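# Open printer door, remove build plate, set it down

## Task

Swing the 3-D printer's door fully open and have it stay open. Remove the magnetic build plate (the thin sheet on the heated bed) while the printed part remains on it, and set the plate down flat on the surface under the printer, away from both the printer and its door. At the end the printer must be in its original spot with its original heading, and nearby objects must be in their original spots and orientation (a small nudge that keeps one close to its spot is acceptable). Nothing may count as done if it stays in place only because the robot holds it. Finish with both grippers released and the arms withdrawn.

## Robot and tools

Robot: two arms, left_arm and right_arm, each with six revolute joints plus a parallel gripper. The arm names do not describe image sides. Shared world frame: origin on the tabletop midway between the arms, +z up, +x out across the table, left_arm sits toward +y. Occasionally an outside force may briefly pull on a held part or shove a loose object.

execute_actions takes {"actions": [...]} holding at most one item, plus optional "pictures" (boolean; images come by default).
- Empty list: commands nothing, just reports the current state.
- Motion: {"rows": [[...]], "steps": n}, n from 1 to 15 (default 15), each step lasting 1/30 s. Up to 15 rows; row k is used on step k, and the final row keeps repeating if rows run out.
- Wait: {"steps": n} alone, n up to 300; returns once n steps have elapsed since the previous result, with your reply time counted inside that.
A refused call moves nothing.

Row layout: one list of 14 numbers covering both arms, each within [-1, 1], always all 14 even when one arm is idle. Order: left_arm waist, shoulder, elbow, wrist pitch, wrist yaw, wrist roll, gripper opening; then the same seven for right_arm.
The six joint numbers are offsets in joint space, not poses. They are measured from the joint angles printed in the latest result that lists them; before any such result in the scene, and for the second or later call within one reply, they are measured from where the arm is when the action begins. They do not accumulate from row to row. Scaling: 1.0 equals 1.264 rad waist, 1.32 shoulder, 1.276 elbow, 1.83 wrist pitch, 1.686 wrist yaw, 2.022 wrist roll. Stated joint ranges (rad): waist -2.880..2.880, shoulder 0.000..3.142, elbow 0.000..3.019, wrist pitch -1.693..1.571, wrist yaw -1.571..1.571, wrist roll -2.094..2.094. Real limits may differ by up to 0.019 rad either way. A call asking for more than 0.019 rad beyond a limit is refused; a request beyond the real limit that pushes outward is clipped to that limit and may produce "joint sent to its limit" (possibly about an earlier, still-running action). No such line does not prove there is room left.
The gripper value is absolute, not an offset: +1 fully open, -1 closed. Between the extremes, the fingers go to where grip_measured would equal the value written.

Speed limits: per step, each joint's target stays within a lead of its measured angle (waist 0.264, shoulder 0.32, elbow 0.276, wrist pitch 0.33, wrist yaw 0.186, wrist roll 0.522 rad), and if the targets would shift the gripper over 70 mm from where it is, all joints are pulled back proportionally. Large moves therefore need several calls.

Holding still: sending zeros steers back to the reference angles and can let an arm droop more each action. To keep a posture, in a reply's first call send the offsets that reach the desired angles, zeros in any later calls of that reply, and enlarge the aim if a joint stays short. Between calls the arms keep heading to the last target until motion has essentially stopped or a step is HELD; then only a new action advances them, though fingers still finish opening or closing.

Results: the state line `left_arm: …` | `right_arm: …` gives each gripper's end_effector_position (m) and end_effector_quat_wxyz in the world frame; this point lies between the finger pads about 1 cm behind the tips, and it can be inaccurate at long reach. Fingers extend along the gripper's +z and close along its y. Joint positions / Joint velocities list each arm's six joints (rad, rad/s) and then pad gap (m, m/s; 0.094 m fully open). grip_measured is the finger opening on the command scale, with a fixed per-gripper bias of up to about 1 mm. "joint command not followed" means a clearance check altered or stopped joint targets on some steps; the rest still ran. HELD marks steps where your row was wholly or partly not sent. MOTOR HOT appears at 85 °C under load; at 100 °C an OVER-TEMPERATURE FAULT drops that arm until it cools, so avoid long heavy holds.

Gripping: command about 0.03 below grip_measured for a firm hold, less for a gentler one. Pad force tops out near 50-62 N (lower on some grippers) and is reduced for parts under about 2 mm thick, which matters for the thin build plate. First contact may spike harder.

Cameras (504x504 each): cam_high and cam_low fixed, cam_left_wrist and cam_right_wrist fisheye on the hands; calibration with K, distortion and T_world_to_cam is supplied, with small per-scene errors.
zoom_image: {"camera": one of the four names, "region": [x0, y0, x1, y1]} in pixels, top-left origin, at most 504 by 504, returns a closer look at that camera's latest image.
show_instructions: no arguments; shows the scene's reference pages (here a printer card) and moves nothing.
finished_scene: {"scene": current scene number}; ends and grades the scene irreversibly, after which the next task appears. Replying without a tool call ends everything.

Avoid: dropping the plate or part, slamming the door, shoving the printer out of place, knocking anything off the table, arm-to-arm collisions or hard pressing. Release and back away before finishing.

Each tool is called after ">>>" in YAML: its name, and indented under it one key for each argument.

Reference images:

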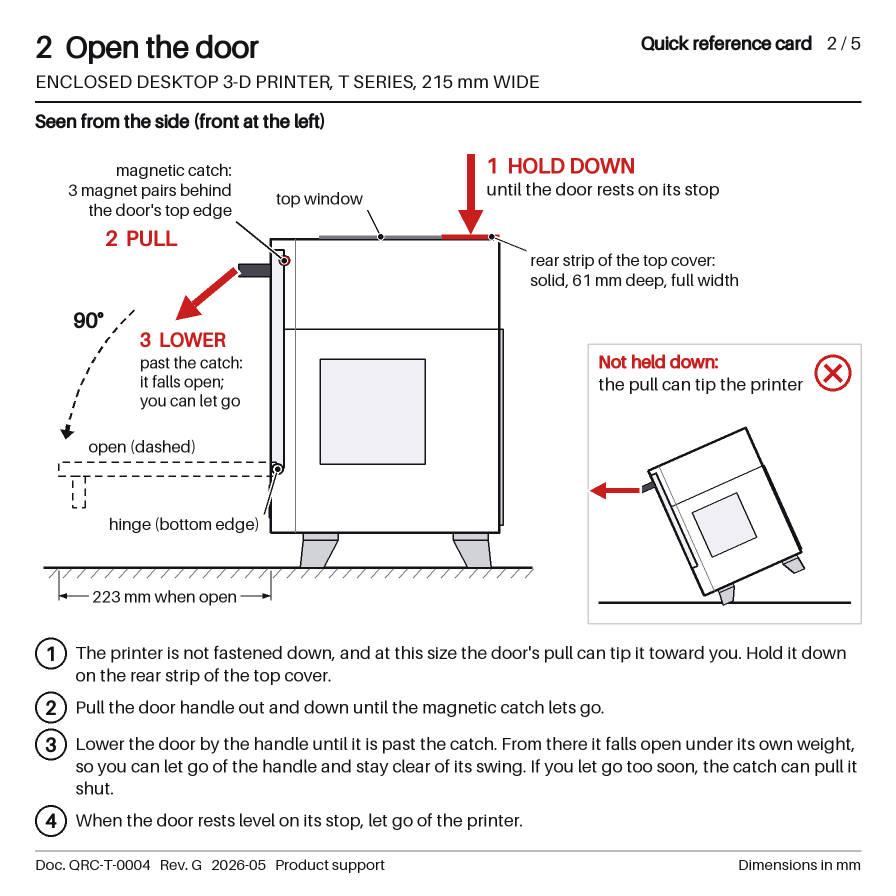

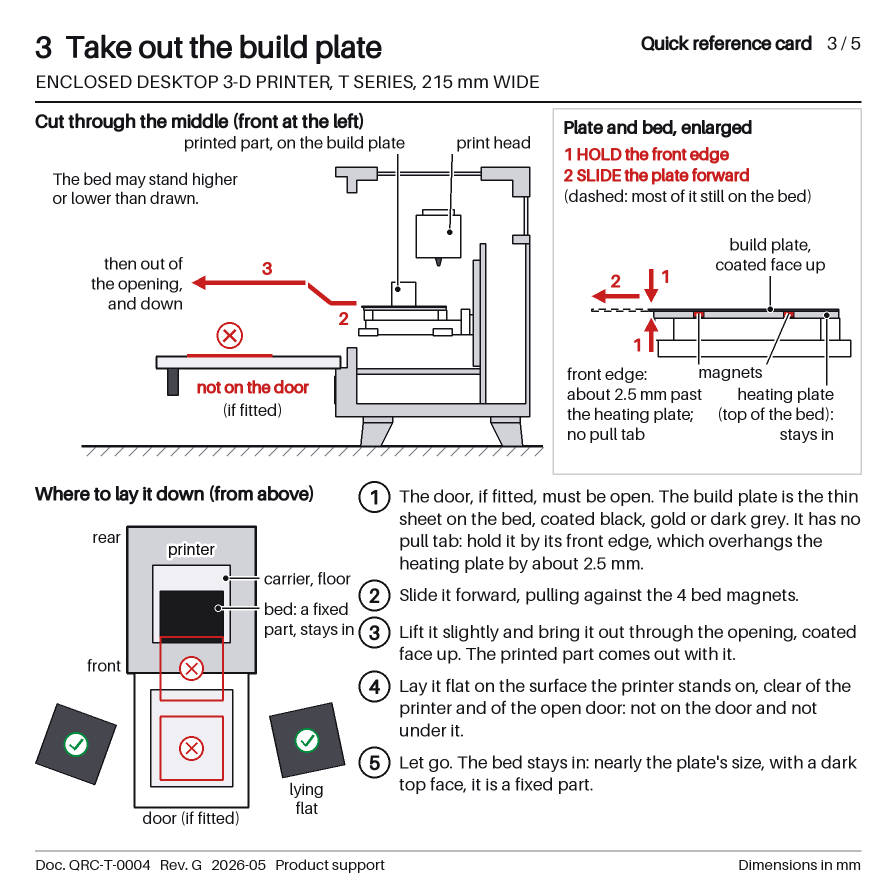

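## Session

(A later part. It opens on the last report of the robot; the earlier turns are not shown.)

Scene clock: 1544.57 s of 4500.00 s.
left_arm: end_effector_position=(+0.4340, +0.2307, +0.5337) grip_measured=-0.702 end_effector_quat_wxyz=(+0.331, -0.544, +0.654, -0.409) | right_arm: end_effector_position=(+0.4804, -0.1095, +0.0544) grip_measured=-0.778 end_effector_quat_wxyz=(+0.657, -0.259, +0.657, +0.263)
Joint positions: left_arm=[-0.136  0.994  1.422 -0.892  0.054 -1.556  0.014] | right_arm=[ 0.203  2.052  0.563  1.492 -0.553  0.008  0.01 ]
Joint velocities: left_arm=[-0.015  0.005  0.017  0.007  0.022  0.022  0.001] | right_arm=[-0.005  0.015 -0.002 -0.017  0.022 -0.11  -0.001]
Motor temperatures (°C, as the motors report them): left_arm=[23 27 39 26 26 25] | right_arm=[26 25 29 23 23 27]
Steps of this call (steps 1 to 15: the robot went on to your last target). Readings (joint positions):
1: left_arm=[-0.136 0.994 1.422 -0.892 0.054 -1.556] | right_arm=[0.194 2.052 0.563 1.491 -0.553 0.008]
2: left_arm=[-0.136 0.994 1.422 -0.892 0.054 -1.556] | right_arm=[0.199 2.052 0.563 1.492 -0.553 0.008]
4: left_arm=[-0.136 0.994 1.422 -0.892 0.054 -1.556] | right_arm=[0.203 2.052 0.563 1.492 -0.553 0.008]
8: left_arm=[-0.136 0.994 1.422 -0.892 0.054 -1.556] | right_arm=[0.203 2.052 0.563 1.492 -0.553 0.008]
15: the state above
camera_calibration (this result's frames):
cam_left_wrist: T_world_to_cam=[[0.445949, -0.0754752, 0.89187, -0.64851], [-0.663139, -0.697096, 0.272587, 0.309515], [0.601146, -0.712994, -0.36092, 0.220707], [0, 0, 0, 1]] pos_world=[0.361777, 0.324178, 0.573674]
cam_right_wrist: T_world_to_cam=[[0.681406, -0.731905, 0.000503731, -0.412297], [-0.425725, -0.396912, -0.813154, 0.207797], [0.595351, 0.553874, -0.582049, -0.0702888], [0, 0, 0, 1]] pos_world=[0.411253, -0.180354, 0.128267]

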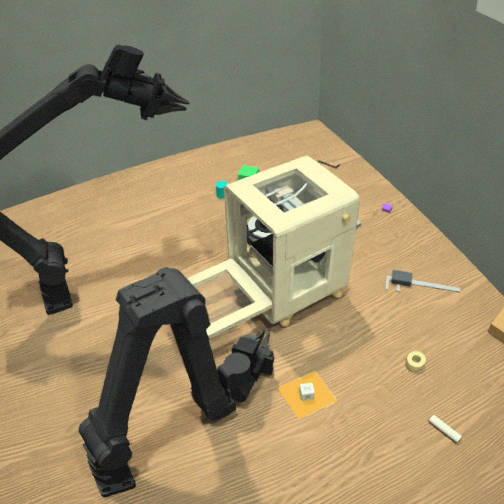

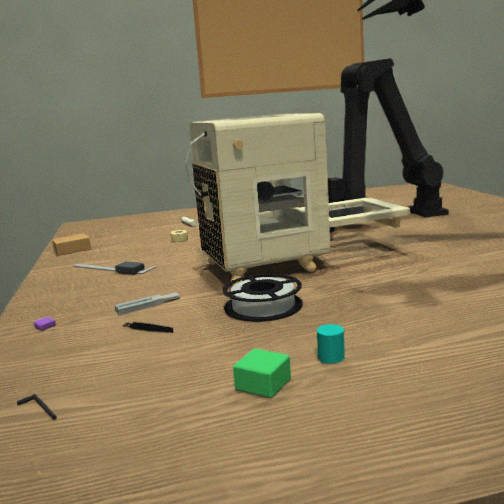

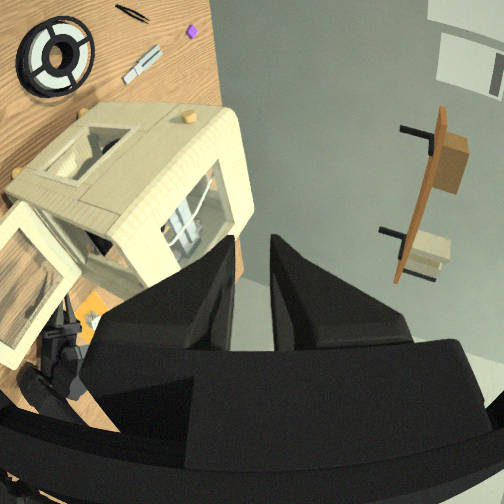

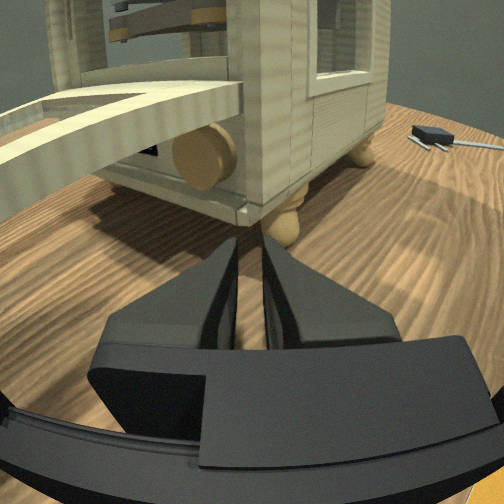

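>>> execute_actions:
  actions:
    - {"rows":[[0,0,0,0,0,0,-0.7,0.004,0.003,0.039,-0.011,0.003,0,-0.78],[0,0,0,0,0,0,-0.7,0.006,0.004,0.043,-0.013,0.005,0,-0.78],[0,0,0,0,0,0,-0.7,0.008,0.004,0.046,-0.015,0.007,0,-0.78],[0,0,0,0,0,0,-0.7,0.01,0.005,0.05,-0.017,0.008,0,-0.78],[0,0,0,0,0,0,-0.7,0.013,0.005,0.054,-0.019,0.01,0,-0.78],[0,0,0,0,0,0,-0.7,0.015,0.006,0.057,-0.022,0.012,0,-0.78],[0,0,0,0,0,0,-0.7,0.017,0.006,0.061,-0.024,0.013,0,-0.78],[0,0,0,0,0,0,-0.7,0.019,0.007,0.065,-0.026,0.015,0,-0.78],[0,0,0,0,0,0,-0.7,0.022,0.008,0.068,-0.028,0.017,0,-0.78],[0,0,0,0,0,0,-0.7,0.024,0.008,0.072,-0.03,0.018,0,-0.78],[0,0,0,0,0,0,-0.7,0.026,0.009,0.076,-0.032,0.02,0,-0.78],[0,0,0,0,0,0,-0.7,0.028,0.009,0.079,-0.035,0.022,0,-0.78],[0,0,0,0,0,0,-0.7,0.031,0.01,0.083,-0.037,0.024,0,-0.78],[0,0,0,0,0,0,-0.7,0.033,0.01,0.087,-0.039,0.025,0,-0.78],[0,0,0,0,0,0,-0.7,0.035,0.011,0.09,-0.041,0.027,0,-0.78]],"steps":15}
  pictures: false

>>> execute_actions:
  actions:
    - {"steps":15}

Scene clock: 1561.33 s of 4500.00 s.
left_arm: end_effector_position=(+0.4340, +0.2307, +0.5337) grip_measured=-0.702 end_effector_quat_wxyz=(+0.331, -0.544, +0.654, -0.409) | right_arm: end_effector_position=(+0.5074, -0.0924, +0.0620) grip_measured=-0.778 end_effector_quat_wxyz=(+0.666, -0.257, +0.650, +0.260)
Joint positions: left_arm=[-0.136  0.994  1.422 -0.892  0.054 -1.556  0.014] | right_arm=[ 0.235  2.057  0.642  1.442 -0.513  0.008  0.01 ]
Joint velocities: left_arm=[ 0.005 -0.015 -0.012  0.027 -0.007 -0.051 -0.001] | right_arm=[ 0.083  0.024  0.1   -0.115  0.081 -0.037 -0.   ]
Motor temperatures (°C, as the motors report them): left_arm=[23 27 38 26 26 25] | right_arm=[26 25 28 23 23 27]
Steps of this call (steps 1 to 15: the robot went on to your last target; steps 16 to 90: nothing new was sent; then 13.27 s passed at rest; steps 91 to 105: all 15 steps of this action). Readings (joint positions):
91: left_arm=[-0.136 0.994 1.422 -0.892 0.054 -1.556] | right_arm=[0.203 2.052 0.565 1.492 -0.553 0.008]
92: left_arm=[-0.136 0.994 1.422 -0.892 0.054 -1.556] | right_arm=[0.203 2.053 0.569 1.490 -0.551 0.008]
94: left_arm=[-0.136 0.994 1.422 -0.892 0.054 -1.556] | right_arm=[0.203 2.053 0.584 1.484 -0.545 0.008]
98: left_arm=[-0.136 0.994 1.422 -0.892 0.054 -1.556] | right_arm=[0.210 2.053 0.615 1.469 -0.533 0.008]
105: the state above

Scene clock: 1561.83 s of 4500.00 s.
left_arm: end_effector_position=(+0.4340, +0.2307, +0.5337) grip_measured=-0.702 end_effector_quat_wxyz=(+0.331, -0.544, +0.654, -0.409) | right_arm: end_effector_position=(+0.5095, -0.0883, +0.0614) grip_measured=-0.778 end_effector_quat_wxyz=(+0.666, -0.258, +0.650, +0.261)
Joint positions: left_arm=[-0.136  0.994  1.422 -0.892  0.054 -1.556  0.014] | right_arm=[ 0.242  2.06   0.651  1.434 -0.511  0.008  0.01 ]
Joint velocities: left_arm=[-0.005 -0.015  0.012  0.017  0.022  0.007  0.   ] | right_arm=[-0.015 -0.015 -0.012  0.012 -0.022  0.037 -0.   ]
Motor temperatures (°C, as the motors report them): left_arm=[23 27 38 26 26 25] | right_arm=[26 25 28 23 23 27]
Steps of this call (steps 1 to 15: the robot went on to your last target). Readings (joint positions):
1: left_arm=[-0.136 0.994 1.422 -0.892 0.054 -1.556] | right_arm=[0.237 2.058 0.645 1.439 -0.512 0.008]
2: left_arm=[-0.136 0.994 1.422 -0.892 0.054 -1.556] | right_arm=[0.239 2.059 0.648 1.436 -0.512 0.008]
4: left_arm=[-0.136 0.994 1.422 -0.892 0.054 -1.556] | right_arm=[0.242 2.060 0.651 1.435 -0.511 0.008]
8: left_arm=[-0.136 0.994 1.422 -0.892 0.054 -1.556] | right_arm=[0.242 2.060 0.651 1.434 -0.511 0.008]
15: the state above
All arms were judged still, so your last target was given up. Only a new action makes them travel on or press farther. Fingers that are still opening or closing keep moving.
camera_calibration (this result's frames):
cam_left_wrist: T_world_to_cam=[[0.445949, -0.0754752, 0.89187, -0.64851], [-0.663139, -0.697096, 0.272587, 0.309515], [0.601146, -0.712994, -0.36092, 0.220707], [0, 0, 0, 1]] pos_world=[0.361777, 0.324178, 0.573674]
cam_right_wrist: T_world_to_cam=[[0.678758, -0.734273, 0.0114683, -0.416171], [-0.408906, -0.39087, -0.824631, 0.227009], [0.609987, 0.555035, -0.565555, -0.10361], [0, 0, 0, 1]] pos_world=[0.438505, -0.159345, 0.133375]

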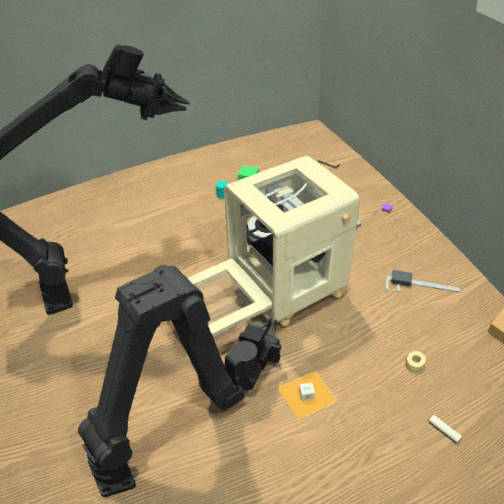

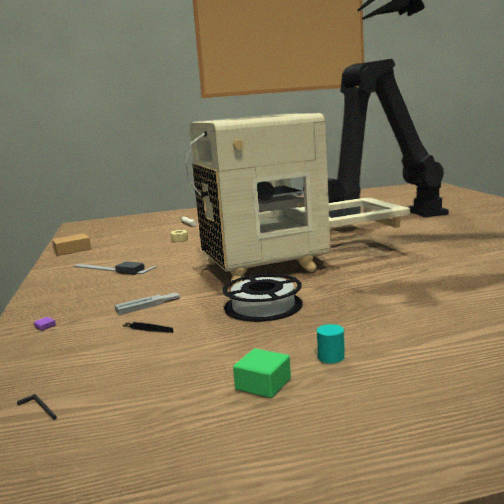

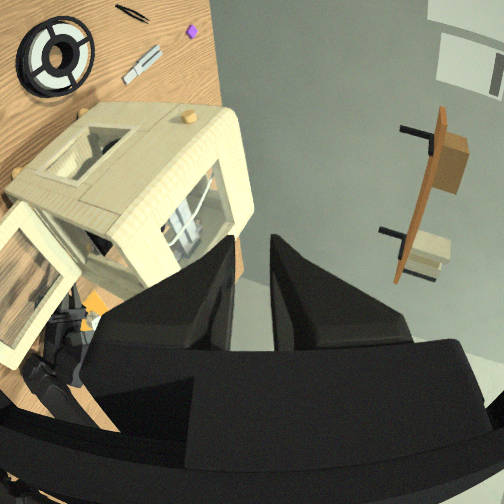

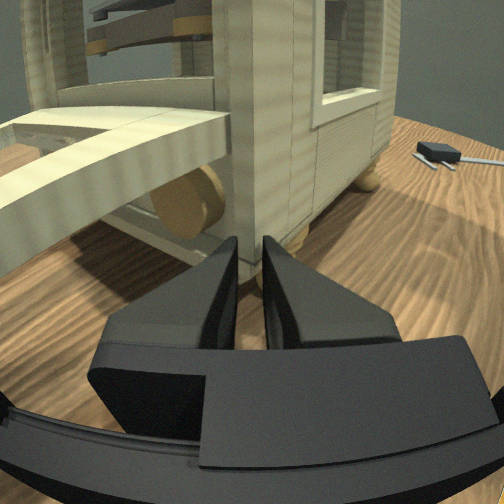

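>>> execute_actions:
  actions:
    - {"rows":[[0,0,0,0,0,0,-0.7,0.004,0,0.012,-0.012,0,0,-0.78],[0,0,0,0,0,0,-0.7,0.006,0,0.012,-0.016,0,0,-0.78],[0,0,0,0,0,0,-0.7,0.008,0,0.012,-0.02,0,0,-0.78],[0,0,0,0,0,0,-0.7,0.01,0,0.012,-0.025,0,0,-0.78]],"steps":15}

>>> zoom_image:
  camera: "cam_right_wrist"
  region: [150, 150, 350, 320]

Scene clock: 1570.23 s of 4500.00 s.
left_arm: end_effector_position=(+0.4340, +0.2307, +0.5337) grip_measured=-0.702 end_effector_quat_wxyz=(+0.331, -0.544, +0.654, -0.409) | right_arm: end_effector_position=(+0.5090, -0.0868, +0.0555) grip_measured=-0.778 end_effector_quat_wxyz=(+0.656, -0.258, +0.659, +0.263)
Joint positions: left_arm=[-0.136  0.994  1.422 -0.892  0.054 -1.556  0.014] | right_arm=[ 0.245  2.06   0.651  1.408 -0.51   0.008  0.01 ]
Joint velocities: left_arm=[-0.005 -0.015 -0.022 -0.007  0.095 -0.051  0.   ] | right_arm=[-0.015 -0.024 -0.007 -0.002  0.022  0.037  0.   ]
Motor temperatures (°C, as the motors report them): left_arm=[23 27 38 26 26 25] | right_arm=[26 25 29 23 23 27]
Steps of this call (steps 1 to 90: nothing new was sent; then 4.90 s passed at rest; steps 91 to 105: all 15 steps of this action). Readings (joint positions):
91: left_arm=[-0.136 0.994 1.422 -0.892 0.054 -1.556] | right_arm=[0.242 2.060 0.651 1.434 -0.511 0.008]
92: left_arm=[-0.136 0.994 1.422 -0.892 0.054 -1.556] | right_arm=[0.242 2.060 0.651 1.431 -0.511 0.008]
94: left_arm=[-0.136 0.994 1.422 -0.892 0.054 -1.556] | right_arm=[0.242 2.060 0.651 1.420 -0.511 0.008]
98: left_arm=[-0.136 0.994 1.422 -0.892 0.054 -1.556] | right_arm=[0.245 2.060 0.651 1.408 -0.510 0.008]
105: the state above
camera_calibration (this result's frames):
cam_left_wrist: T_world_to_cam=[[0.445949, -0.0754752, 0.89187, -0.64851], [-0.663139, -0.697096, 0.272587, 0.309515], [0.601146, -0.712994, -0.36092, 0.220707], [0, 0, 0, 1]] pos_world=[0.361777, 0.324178, 0.573674]
cam_right_wrist: T_world_to_cam=[[0.680846, -0.732425, -0.0014375, -0.414806], [-0.429054, -0.397247, -0.811238, 0.231412], [0.5936, 0.552945, -0.584714, -0.0982872], [0, 0, 0, 1]] pos_world=[0.440051, -0.157539, 0.129664]

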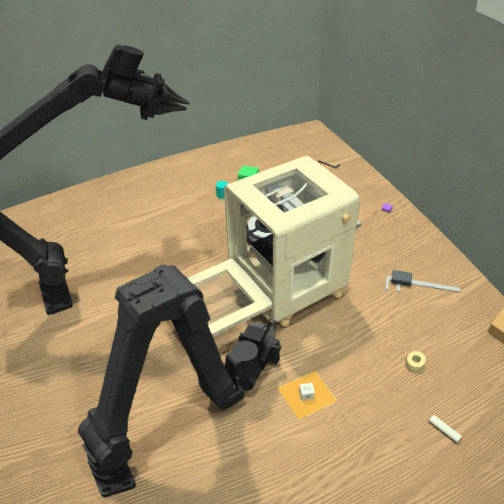

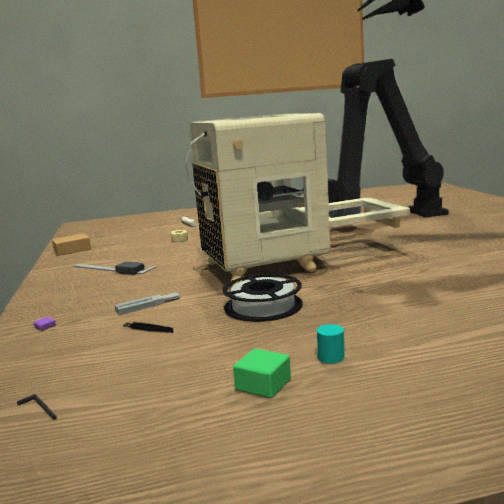

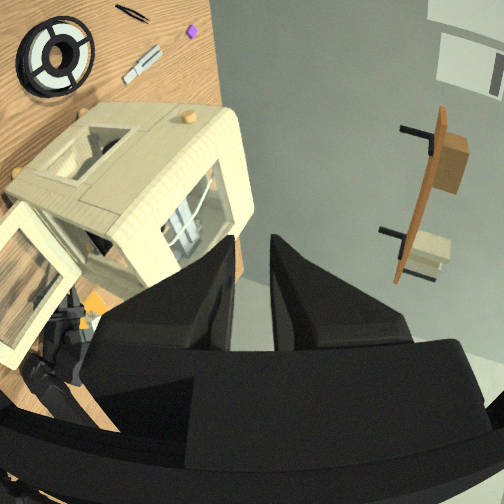

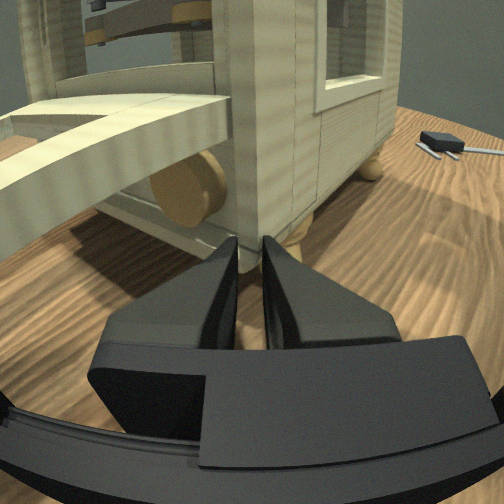

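Region (150, 150, 350, 320) of cam_right_wrist's 504x504 image, scaled by 2.520, with more detail than that image has; it fills the top 428 rows of this view, and the rest is white.

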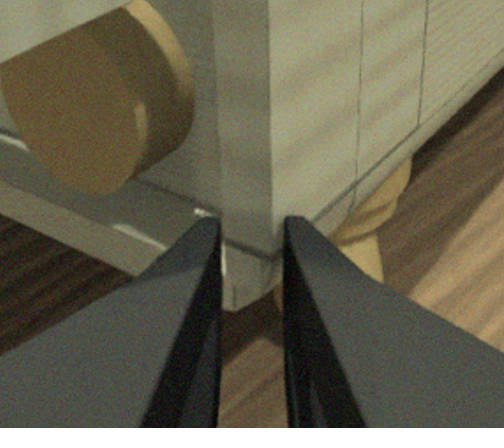

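>>> execute_actions:
  actions:
    - {"rows":[[0,0,0,0,0,0,-0.7,0.007,0.004,0.023,-0.011,0.003,0,-0.78],[0,0,0,0,0,0,-0.7,0.008,0.005,0.025,-0.012,0.004,0,-0.78],[0,0,0,0,0,0,-0.7,0.009,0.005,0.027,-0.013,0.004,0,-0.78],[0,0,0,0,0,0,-0.7,0.01,0.005,0.029,-0.014,0.005,0,-0.78],[0,0,0,0,0,0,-0.7,0.011,0.006,0.031,-0.015,0.006,0,-0.78],[0,0,0,0,0,0,-0.7,0.012,0.006,0.033,-0.016,0.006,0,-0.78],[0,0,0,0,0,0,-0.7,0.013,0.007,0.035,-0.017,0.007,0,-0.78],[0,0,0,0,0,0,-0.7,0.014,0.007,0.037,-0.018,0.008,0,-0.78],[0,0,0,0,0,0,-0.7,0.015,0.008,0.039,-0.019,0.008,0,-0.78],[0,0,0,0,0,0,-0.7,0.016,0.008,0.04,-0.02,0.009,0,-0.78]],"steps":15}

>>> zoom_image:
  camera: "cam_right_wrist"
  region: [150, 150, 350, 320]

Scene clock: 1583.20 s of 4500.00 s.
left_arm: end_effector_position=(+0.4340, +0.2307, +0.5337) grip_measured=-0.702 end_effector_quat_wxyz=(+0.331, -0.544, +0.654, -0.409) | right_arm: end_effector_position=(+0.5117, -0.0863, +0.0544) grip_measured=-0.778 end_effector_quat_wxyz=(+0.655, -0.255, +0.662, +0.261)
Joint positions: left_arm=[-0.136  0.994  1.422 -0.892  0.054 -1.556  0.014] | right_arm=[ 0.247  2.061  0.657  1.397 -0.5    0.008  0.01 ]
Joint velocities: left_arm=[ 0.005 -0.015  0.012  0.002 -0.066  0.007  0.   ] | right_arm=[-0.005  0.015  0.012  0.002  0.022 -0.081  0.   ]
Motor temperatures (°C, as the motors report them): left_arm=[23 27 38 26 26 25] | right_arm=[26 25 28 23 23 27]
Steps of this call (steps 1 to 15: the robot went on to your last target; steps 16 to 90: nothing new was sent; then 9.47 s passed at rest; steps 91 to 105: all 15 steps of this action). Readings (joint positions):
91: left_arm=[-0.136 0.994 1.422 -0.892 0.054 -1.556] | right_arm=[0.245 2.060 0.651 1.408 -0.509 0.008]
92: left_arm=[-0.136 0.994 1.422 -0.892 0.054 -1.556] | right_arm=[0.245 2.060 0.651 1.407 -0.508 0.008]
94: left_arm=[-0.136 0.994 1.422 -0.892 0.054 -1.556] | right_arm=[0.246 2.060 0.653 1.403 -0.506 0.008]
98: left_arm=[-0.136 0.994 1.422 -0.892 0.054 -1.556] | right_arm=[0.247 2.061 0.657 1.398 -0.502 0.008]
105: the state above
camera_calibration (this result's frames):
cam_left_wrist: T_world_to_cam=[[0.445949, -0.0754752, 0.89187, -0.64851], [-0.663139, -0.697096, 0.272587, 0.309515], [0.601146, -0.712994, -0.36092, 0.220707], [0, 0, 0, 1]] pos_world=[0.361777, 0.324178, 0.573674]
cam_right_wrist: T_world_to_cam=[[0.675224, -0.737602, -0.00396063, -0.413767], [-0.436264, -0.395029, -0.808471, 0.235604], [0.594765, 0.547627, -0.588523, -0.101608], [0, 0, 0, 1]] pos_world=[0.442604, -0.156481, 0.129042]

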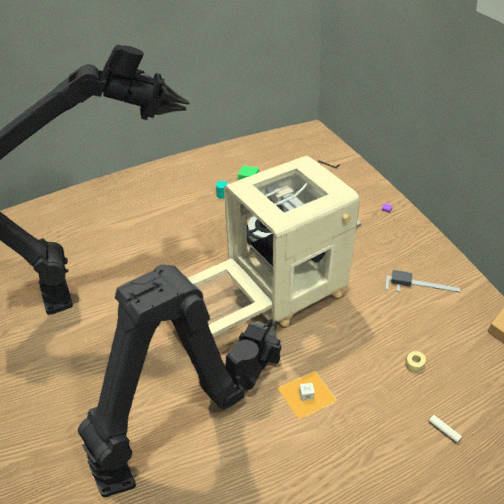

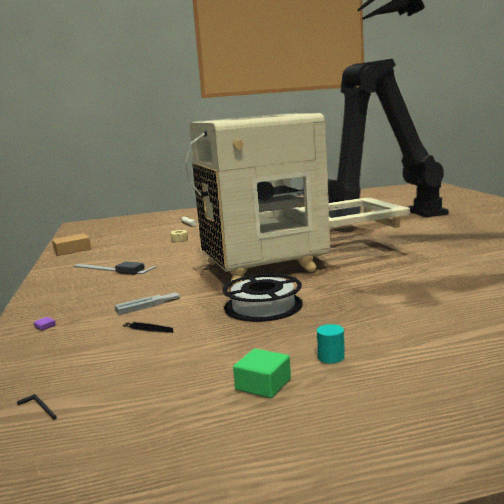

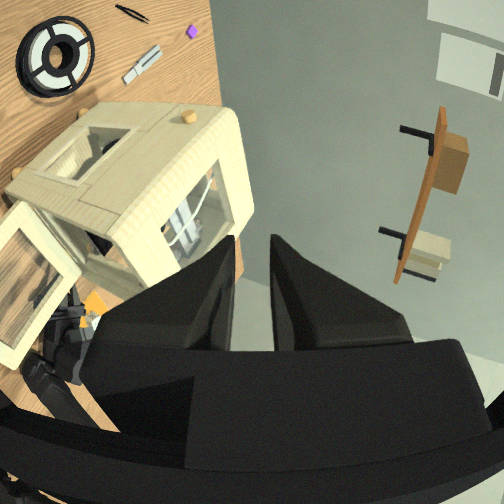

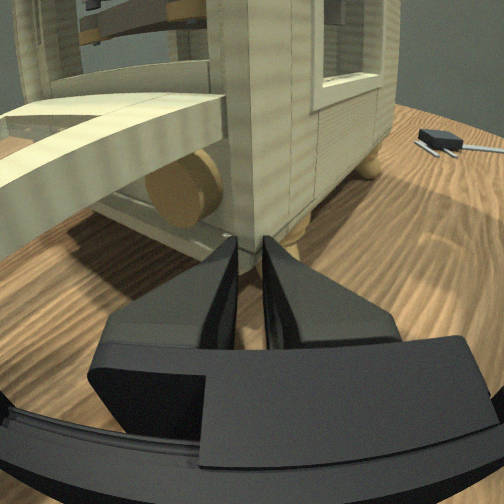

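Region (150, 150, 350, 320) of cam_right_wrist's 504x504 image, scaled by 2.520, with more detail than that image has; it fills the top 428 rows of this view, and the rest is white.

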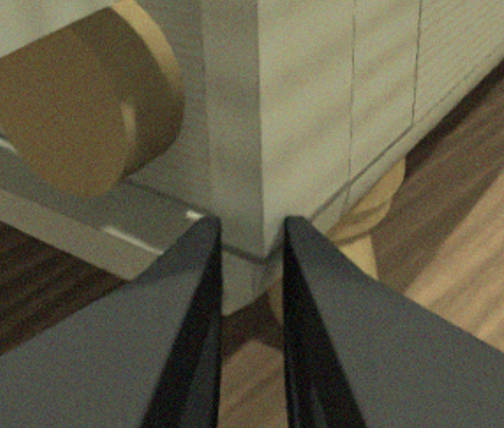

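>>> execute_actions:
  actions:
    - {"rows":[[0,0,0,0,0,0,-0.7,0.015,0.008,0.037,-0.008,0,0,-0.78],[0,0,0,0,0,0,-0.7,0.017,0.008,0.04,-0.008,0,0,-0.78],[0,0,0,0,0,0,-0.7,0.019,0.008,0.043,-0.008,0,0,-0.78],[0,0,0,0,0,0,-0.7,0.021,0.008,0.046,-0.008,0,0,-0.78],[0,0,0,0,0,0,-0.7,0.023,0.008,0.049,-0.008,0,0,-0.78],[0,0,0,0,0,0,-0.7,0.025,0.008,0.052,-0.008,0,0,-0.78],[0,0,0,0,0,0,-0.7,0.027,0.008,0.055,-0.008,0,0,-0.78],[0,0,0,0,0,0,-0.7,0.029,0.008,0.058,-0.008,0,0,-0.78],[0,0,0,0,0,0,-0.7,0.031,0.008,0.061,-0.008,0,0,-0.78],[0,0,0,0,0,0,-0.7,0.033,0.008,0.064,-0.008,0,0,-0.78],[0,0,0,0,0,0,-0.7,0.035,0.008,0.067,-0.008,0,0,-0.78]],"steps":15}
  pictures: false

Scene clock: 1601.17 s of 4500.00 s.
left_arm: end_effector_position=(+0.4340, +0.2307, +0.5337) grip_measured=-0.702 end_effector_quat_wxyz=(+0.331, -0.544, +0.654, -0.409) | right_arm: end_effector_position=(+0.5121, -0.0856, +0.0549) grip_measured=-0.778 end_effector_quat_wxyz=(+0.655, -0.256, +0.661, +0.261)
Joint positions: left_arm=[-0.136  0.994  1.422 -0.892  0.054 -1.556  0.014] | right_arm=[ 0.248  2.061  0.659  1.397 -0.5    0.008  0.01 ]
Joint velocities: left_arm=[-0.015  0.005  0.017  0.012  0.022 -0.022 -0.001] | right_arm=[-0.005 -0.005 -0.007 -0.012 -0.007  0.051  0.   ]
Motor temperatures (°C, as the motors report them): left_arm=[23 27 38 26 26 25] | right_arm=[26 25 29 23 23 27]
Steps of this call (steps 1 to 15: the robot went on to your last target; steps 16 to 90: nothing new was sent; then 14.47 s passed at rest; steps 91 to 105: all 15 steps of this action). Readings (joint positions):
91: left_arm=[-0.136 0.994 1.422 -0.892 0.054 -1.556] | right_arm=[0.247 2.061 0.657 1.397 -0.500 0.008]
92: left_arm=[-0.136 0.994 1.422 -0.892 0.054 -1.556] | right_arm=[0.247 2.061 0.657 1.397 -0.500 0.008]
94: left_arm=[-0.136 0.994 1.422 -0.892 0.054 -1.556] | right_arm=[0.247 2.061 0.658 1.397 -0.500 0.008]
98: left_arm=[-0.136 0.994 1.422 -0.892 0.054 -1.556] | right_arm=[0.248 2.061 0.658 1.397 -0.500 0.008]
105: the state above

>>> execute_actions:
  actions:
    - {"rows":[[0,0,0,0,0,0,-0.7,0.034,0.01,0.066,-0.01,0,0,-0.78],[0,0,0,0,0,0,-0.7,0.036,0.01,0.069,-0.01,0,0,-0.78],[0,0,0,0,0,0,-0.7,0.038,0.01,0.072,-0.01,0,0,-0.78],[0,0,0,0,0,0,-0.7,0.04,0.01,0.075,-0.01,0,0,-0.78],[0,0,0,0,0,0,-0.7,0.042,0.01,0.078,-0.01,0,0,-0.78],[0,0,0,0,0,0,-0.7,0.044,0.01,0.081,-0.01,0,0,-0.78],[0,0,0,0,0,0,-0.7,0.046,0.01,0.084,-0.01,0,0,-0.78],[0,0,0,0,0,0,-0.7,0.048,0.01,0.087,-0.01,0,0,-0.78],[0,0,0,0,0,0,-0.7,0.05,0.01,0.09,-0.01,0,0,-0.78],[0,0,0,0,0,0,-0.7,0.052,0.01,0.093,-0.01,0,0,-0.78],[0,0,0,0,0,0,-0.7,0.054,0.01,0.096,-0.01,0,0,-0.78]],"steps":15}
  pictures: false

Scene clock: 1609.93 s of 4500.00 s.
left_arm: end_effector_position=(+0.4340, +0.2307, +0.5337) grip_measured=-0.702 end_effector_quat_wxyz=(+0.331, -0.544, +0.654, -0.409) | right_arm: end_effector_position=(+0.5213, -0.0721, +0.0557) grip_measured=-0.778 end_effector_quat_wxyz=(+0.659, -0.261, +0.653, +0.265)
Joint positions: left_arm=[-0.136  0.994  1.422 -0.892  0.054 -1.556  0.014] | right_arm=[ 0.269  2.079  0.698  1.392 -0.494  0.008  0.01 ]
Joint velocities: left_arm=[-0.015  0.005 -0.007 -0.002  0.037  0.022  0.   ] | right_arm=[ 0.054  0.015  0.081 -0.042  0.007 -0.037 -0.001]
Motor temperatures (°C, as the motors report them): left_arm=[23 27 38 26 26 25] | right_arm=[26 25 30 23 23 27]
Steps of this call (steps 1 to 15: the robot went on to your last target; steps 16 to 90: nothing new was sent; then 5.27 s passed at rest; steps 91 to 105: all 15 steps of this action). Readings (joint positions):
91: left_arm=[-0.136 0.994 1.422 -0.892 0.054 -1.556] | right_arm=[0.248 2.061 0.659 1.397 -0.500 0.008]
92: left_arm=[-0.136 0.994 1.422 -0.892 0.054 -1.556] | right_arm=[0.249 2.061 0.659 1.397 -0.500 0.008]
94: left_arm=[-0.136 0.994 1.422 -0.892 0.054 -1.556] | right_arm=[0.249 2.061 0.661 1.397 -0.500 0.008]
98: left_arm=[-0.136 0.994 1.422 -0.892 0.054 -1.556] | right_arm=[0.254 2.067 0.672 1.397 -0.497 0.008]
105: the state above

>>> execute_actions:
  actions:
    - {"rows":[[0,0,0,0,0,0,-0.7,0,0,0.03,0,0,0,-0.78]],"steps":10}

>>> zoom_image:
  camera: "cam_high"
  region: [220, 140, 380, 340]

Scene clock: 1613.47 s of 4500.00 s.
left_arm: end_effector_position=(+0.4340, +0.2307, +0.5337) grip_measured=-0.702 end_effector_quat_wxyz=(+0.331, -0.544, +0.654, -0.409) | right_arm: end_effector_position=(+0.5222, -0.0706, +0.0553) grip_measured=-0.778 end_effector_quat_wxyz=(+0.659, -0.262, +0.653, +0.267)
Joint positions: left_arm=[-0.136  0.994  1.422 -0.892  0.054 -1.556  0.014] | right_arm=[ 0.271  2.081  0.703  1.39  -0.496  0.008  0.01 ]
Joint velocities: left_arm=[-0.005  0.005 -0.017 -0.007 -0.007  0.007 -0.001] | right_arm=[-0.005  0.005 -0.012  0.012  0.007  0.037  0.   ]
Motor temperatures (°C, as the motors report them): left_arm=[23 27 38 26 26 25] | right_arm=[26 25 30 23 23 27]
Steps of this call (steps 1 to 15: the robot went on to your last target; steps 16 to 90: nothing new was sent; then 0.20 s passed at rest; steps 91 to 100: all 10 steps of this action). Readings (joint positions):
91: left_arm=[-0.136 0.994 1.422 -0.892 0.054 -1.556] | right_arm=[0.272 2.081 0.703 1.390 -0.493 0.008]
92: left_arm=[-0.136 0.994 1.422 -0.892 0.054 -1.556] | right_arm=[0.271 2.081 0.703 1.390 -0.496 0.008]
94: left_arm=[-0.136 0.994 1.422 -0.892 0.054 -1.556] | right_arm=[0.271 2.081 0.703 1.390 -0.496 0.008]
98: left_arm=[-0.136 0.994 1.422 -0.892 0.054 -1.556] | right_arm=[0.271 2.081 0.703 1.390 -0.496 0.008]
100: the state above
camera_calibration (this result's frames):
cam_left_wrist: T_world_to_cam=[[0.445949, -0.0754752, 0.89187, -0.64851], [-0.663139, -0.697096, 0.272587, 0.309515], [0.601146, -0.712994, -0.36092, 0.220707], [0, 0, 0, 1]] pos_world=[0.361777, 0.324178, 0.573674]
cam_right_wrist: T_world_to_cam=[[0.689439, -0.724328, 0.00468063, -0.416208], [-0.414143, -0.39948, -0.817864, 0.235782], [0.594272, 0.561929, -0.575393, -0.115406], [0, 0, 0, 1]] pos_world=[0.45318, -0.142431, 0.128382]

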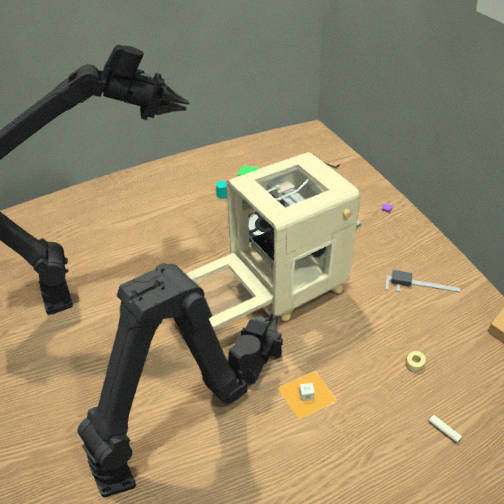

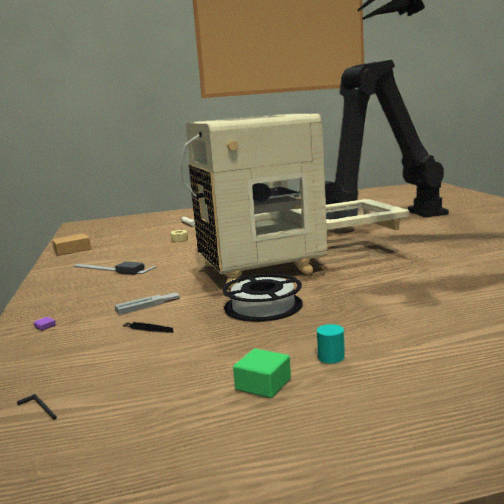

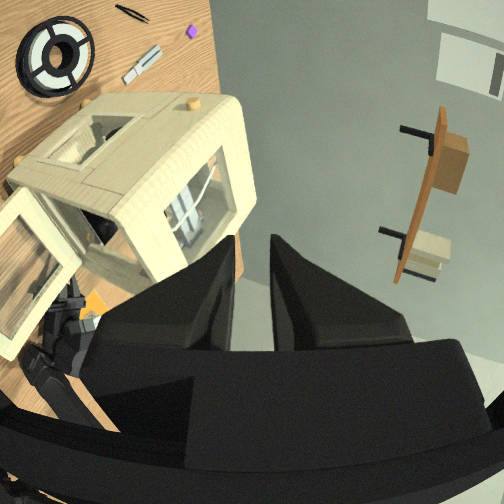

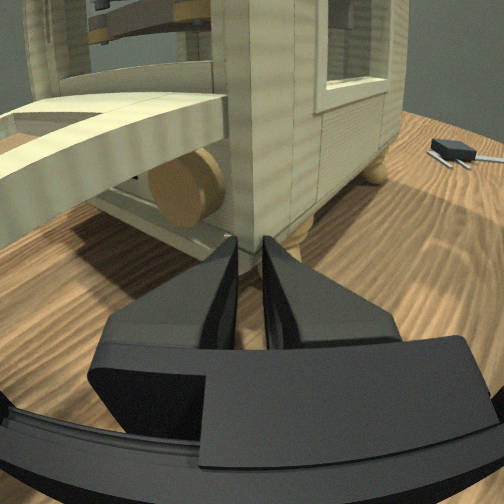

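Region (220, 140, 380, 340) of cam_high's 504x504 image, scaled by 2.520, with more detail than that image has; it fills the left 403 columns of this view, and the rest is white.

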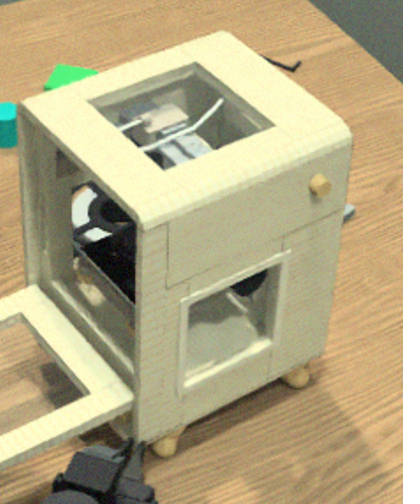

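>>> execute_actions:
  actions:
    - {"rows":[[0,0,0,0,0,0,-0.7,-0.008,-0.016,-0.008,0.02,-0.003,0,-0.7],[0,0,0,0,0,0,-0.7,-0.012,-0.018,-0.014,0.024,-0.006,0,-0.7],[0,0,0,0,0,0,-0.7,-0.016,-0.019,-0.02,0.028,-0.009,0,-0.7],[0,0,0,0,0,0,-0.7,-0.02,-0.02,-0.027,0.032,-0.012,0,-0.7],[0,0,0,0,0,0,-0.7,-0.024,-0.022,-0.034,0.036,-0.015,0,-0.7],[0,0,0,0,0,0,-0.7,-0.029,-0.023,-0.041,0.04,-0.018,0,-0.7],[0,0,0,0,0,0,-0.7,-0.034,-0.025,-0.048,0.044,-0.021,0,-0.7],[0,0,0,0,0,0,-0.7,-0.04,-0.027,-0.056,0.048,-0.024,0,-0.7],[0,0,0,0,0,0,-0.7,-0.05,-0.029,-0.064,0.052,-0.024,0,-0.7],[0,0,0,0,0,0,-0.7,-0.062,-0.031,-0.072,0.056,-0.024,0,-0.7],[0,0,0,0,0,0,-0.7,-0.074,-0.034,-0.08,0.06,-0.024,0,-0.7],[0,0,0,0,0,0,-0.7,-0.086,-0.038,-0.088,0.064,-0.024,0,-0.7],[0,0,0,0,0,0,-0.7,-0.098,-0.042,-0.096,0.068,-0.024,0,-0.7],[0,0,0,0,0,0,-0.7,-0.11,-0.046,-0.104,0.072,-0.024,0,-0.7],[0,0,0,0,0,0,-0.7,-0.122,-0.05,-0.11,0.076,-0.024,0,-0.7]],"steps":15}
  pictures: false

>>> execute_actions:
  actions:
    - {"rows":[[0,0,0,0,0,0,-0.7,-0.02,-0.04,0,0,0,0,-0.7],[0,0,0,0,0,0,-0.7,-0.025,-0.07,0,-0.015,0,0,-0.7],[0,0,0,0,0,0,-0.7,-0.03,-0.1,0,-0.03,0,0,-0.7],[0,0,0,0,0,0,-0.7,-0.035,-0.13,0,-0.045,0,0,-0.7],[0,0,0,0,0,0,-0.7,-0.04,-0.16,0,-0.06,0,0,-0.7],[0,0,0,0,0,0,-0.7,-0.045,-0.19,0,-0.075,0,0,-0.7],[0,0,0,0,0,0,-0.7,-0.05,-0.22,0,-0.09,0,0,-0.7],[0,0,0,0,0,0,-0.7,-0.055,-0.25,0,-0.105,0.03,0,-0.7],[0,0,0,0,0,0,-0.7,-0.06,-0.28,0,-0.12,0.06,0,-0.7],[0,0,0,0,0,0,-0.7,-0.065,-0.31,0,-0.135,0.09,0,-0.7],[0,0,0,0,0,0,-0.7,-0.07,-0.34,0,-0.15,0.12,0,-0.7],[0,0,0,0,0,0,-0.7,-0.075,-0.37,0,-0.165,0.15,0,-0.7],[0,0,0,0,0,0,-0.7,-0.08,-0.4,0,-0.18,0.18,0,-0.7],[0,0,0,0,0,0,-0.7,-0.08,-0.43,0,-0.195,0.21,0,-0.7],[0,0,0,0,0,0,-0.7,-0.08,-0.46,0,-0.21,0.24,0,-0.7]],"steps":15}
  pictures: false

>>> execute_actions:
  actions:
    - {"steps":20}

Scene clock: 1640.63 s of 4500.00 s.
left_arm: end_effector_position=(+0.4340, +0.2307, +0.5337) grip_measured=-0.702 end_effector_quat_wxyz=(+0.331, -0.544, +0.654, -0.409) | right_arm: end_effector_position=(+0.4996, -0.1330, +0.0611) grip_measured=-0.702 end_effector_quat_wxyz=(+0.672, -0.238, +0.659, +0.241)
Joint positions: left_arm=[-0.136  0.994  1.422 -0.892  0.054 -1.556  0.014] | right_arm=[ 0.156  2.046  0.586  1.482 -0.535  0.008  0.014]
Joint velocities: left_arm=[-0.005 -0.005  0.012  0.002  0.037 -0.007  0.   ] | right_arm=[-0.532 -0.161 -0.276  0.188 -0.095  0.022  0.   ]
Motor temperatures (°C, as the motors report them): left_arm=[23 27 37 26 26 25] | right_arm=[26 25 29 23 23 27]
Steps of this call (steps 1 to 15: the robot went on to your last target; steps 16 to 90: nothing new was sent; then 23.67 s passed at rest; steps 91 to 105: all 15 steps of this action). Readings (joint positions):
91: left_arm=[-0.136 0.994 1.422 -0.892 0.054 -1.556] | right_arm=[0.270 2.081 0.701 1.390 -0.497 0.008]
92: left_arm=[-0.136 0.994 1.422 -0.892 0.054 -1.556] | right_arm=[0.270 2.081 0.701 1.393 -0.500 0.008]
94: left_arm=[-0.136 0.994 1.422 -0.892 0.054 -1.556] | right_arm=[0.266 2.078 0.693 1.404 -0.510 0.008]
98: left_arm=[-0.136 0.994 1.422 -0.892 0.054 -1.556] | right_arm=[0.246 2.068 0.658 1.433 -0.530 0.008]
105: the state above

Scene clock: 1641.13 s of 4500.00 s.
left_arm: end_effector_position=(+0.4340, +0.2307, +0.5337) grip_measured=-0.702 end_effector_quat_wxyz=(+0.331, -0.544, +0.654, -0.409) | right_arm: end_effector_position=(+0.5274, -0.2354, +0.2648) grip_measured=-0.701 end_effector_quat_wxyz=(+0.782, -0.087, +0.612, +0.083)
Joint positions: left_arm=[-0.136  0.994  1.422 -0.892  0.054 -1.556  0.014] | right_arm=[ 0.066  1.508  0.578  1.172 -0.175  0.008  0.014]
Joint velocities: left_arm=[ 0.015 -0.024 -0.012  0.012 -0.051  0.066 -0.001] | right_arm=[-0.171 -1.138 -0.002 -0.833  1.297 -0.051  0.001]
Motor temperatures (°C, as the motors report them): left_arm=[23 27 37 26 26 25] | right_arm=[26 25 29 23 23 27]
Steps of this call (steps 1 to 15: all 15 steps of this action). Readings (joint positions):
1: left_arm=[-0.136 0.994 1.422 -0.892 0.054 -1.556] | right_arm=[0.141 2.040 0.579 1.485 -0.535 0.008]
2: left_arm=[-0.136 0.994 1.422 -0.892 0.054 -1.556] | right_arm=[0.128 2.030 0.578 1.481 -0.535 0.008]
4: left_arm=[-0.136 0.994 1.422 -0.892 0.054 -1.556] | right_arm=[0.114 1.988 0.578 1.451 -0.535 0.008]
8: left_arm=[-0.136 0.994 1.422 -0.892 0.054 -1.556] | right_arm=[0.106 1.822 0.578 1.354 -0.513 0.008]
15: the state above

Scene clock: 1641.80 s of 4500.00 s.
left_arm: end_effector_position=(+0.4340, +0.2307, +0.5337) grip_measured=-0.702 end_effector_quat_wxyz=(+0.331, -0.544, +0.654, -0.409) | right_arm: end_effector_position=(+0.5231, -0.2500, +0.2865) grip_measured=-0.701 end_effector_quat_wxyz=(+0.788, -0.066, +0.609, +0.065)
Joint positions: left_arm=[-0.136  0.994  1.422 -0.892  0.054 -1.556  0.014] | right_arm=[ 0.053  1.438  0.578  1.114 -0.133  0.008  0.014]
Joint velocities: left_arm=[-0.015 -0.005 -0.012  0.012  0.037  0.007  0.001] | right_arm=[-0.024 -0.024  0.002 -0.017 -0.007  0.007  0.   ]
Motor temperatures (°C, as the motors report them): left_arm=[23 27 37 26 26 25] | right_arm=[26 25 29 23 23 27]
Steps of this call (steps 1 to 20: the robot went on to your last target). Readings (joint positions):
1: left_arm=[-0.136 0.994 1.422 -0.892 0.054 -1.556] | right_arm=[0.060 1.473 0.578 1.150 -0.147 0.008]
2: left_arm=[-0.136 0.994 1.422 -0.892 0.054 -1.556] | right_arm=[0.055 1.445 0.578 1.138 -0.137 0.008]
4: left_arm=[-0.136 0.994 1.422 -0.892 0.054 -1.556] | right_arm=[0.053 1.414 0.578 1.131 -0.133 0.008]
8: left_arm=[-0.136 0.994 1.422 -0.892 0.054 -1.556] | right_arm=[0.053 1.422 0.578 1.120 -0.133 0.008]
20: the state above
camera_calibration (this result's frames):
cam_left_wrist: T_world_to_cam=[[0.445949, -0.0754752, 0.89187, -0.64851], [-0.663139, -0.697096, 0.272587, 0.309515], [0.601146, -0.712994, -0.36092, 0.220707], [0, 0, 0, 1]] pos_world=[0.361777, 0.324178, 0.573674]
cam_right_wrist: T_world_to_cam=[[0.174607, -0.984157, 0.0307931, -0.35097], [-0.352689, -0.0917106, -0.931236, 0.430886], [0.919306, 0.15174, -0.363114, -0.21546], [0, 0, 0, 1]] pos_world=[0.411324, -0.273199, 0.333827]

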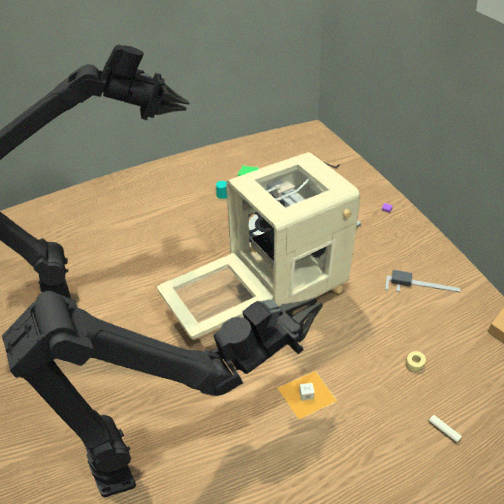

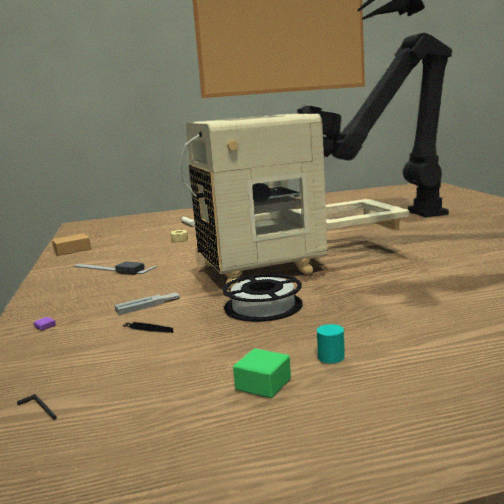

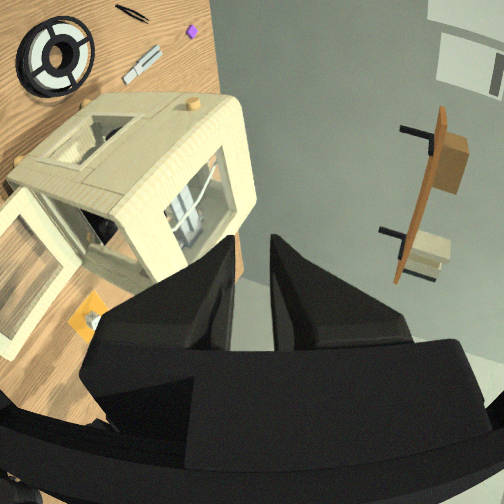

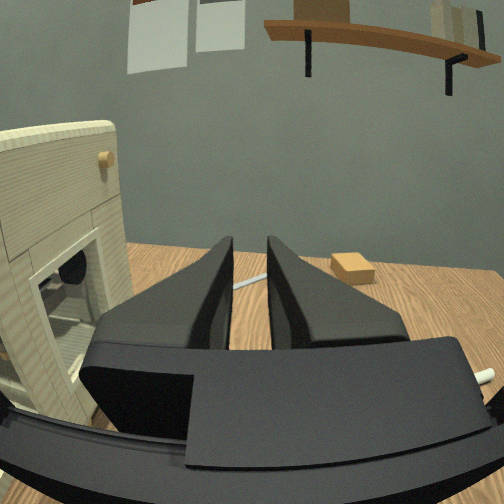

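>>> finished_scene:
  scene: 1

The scene is finished: the task was done.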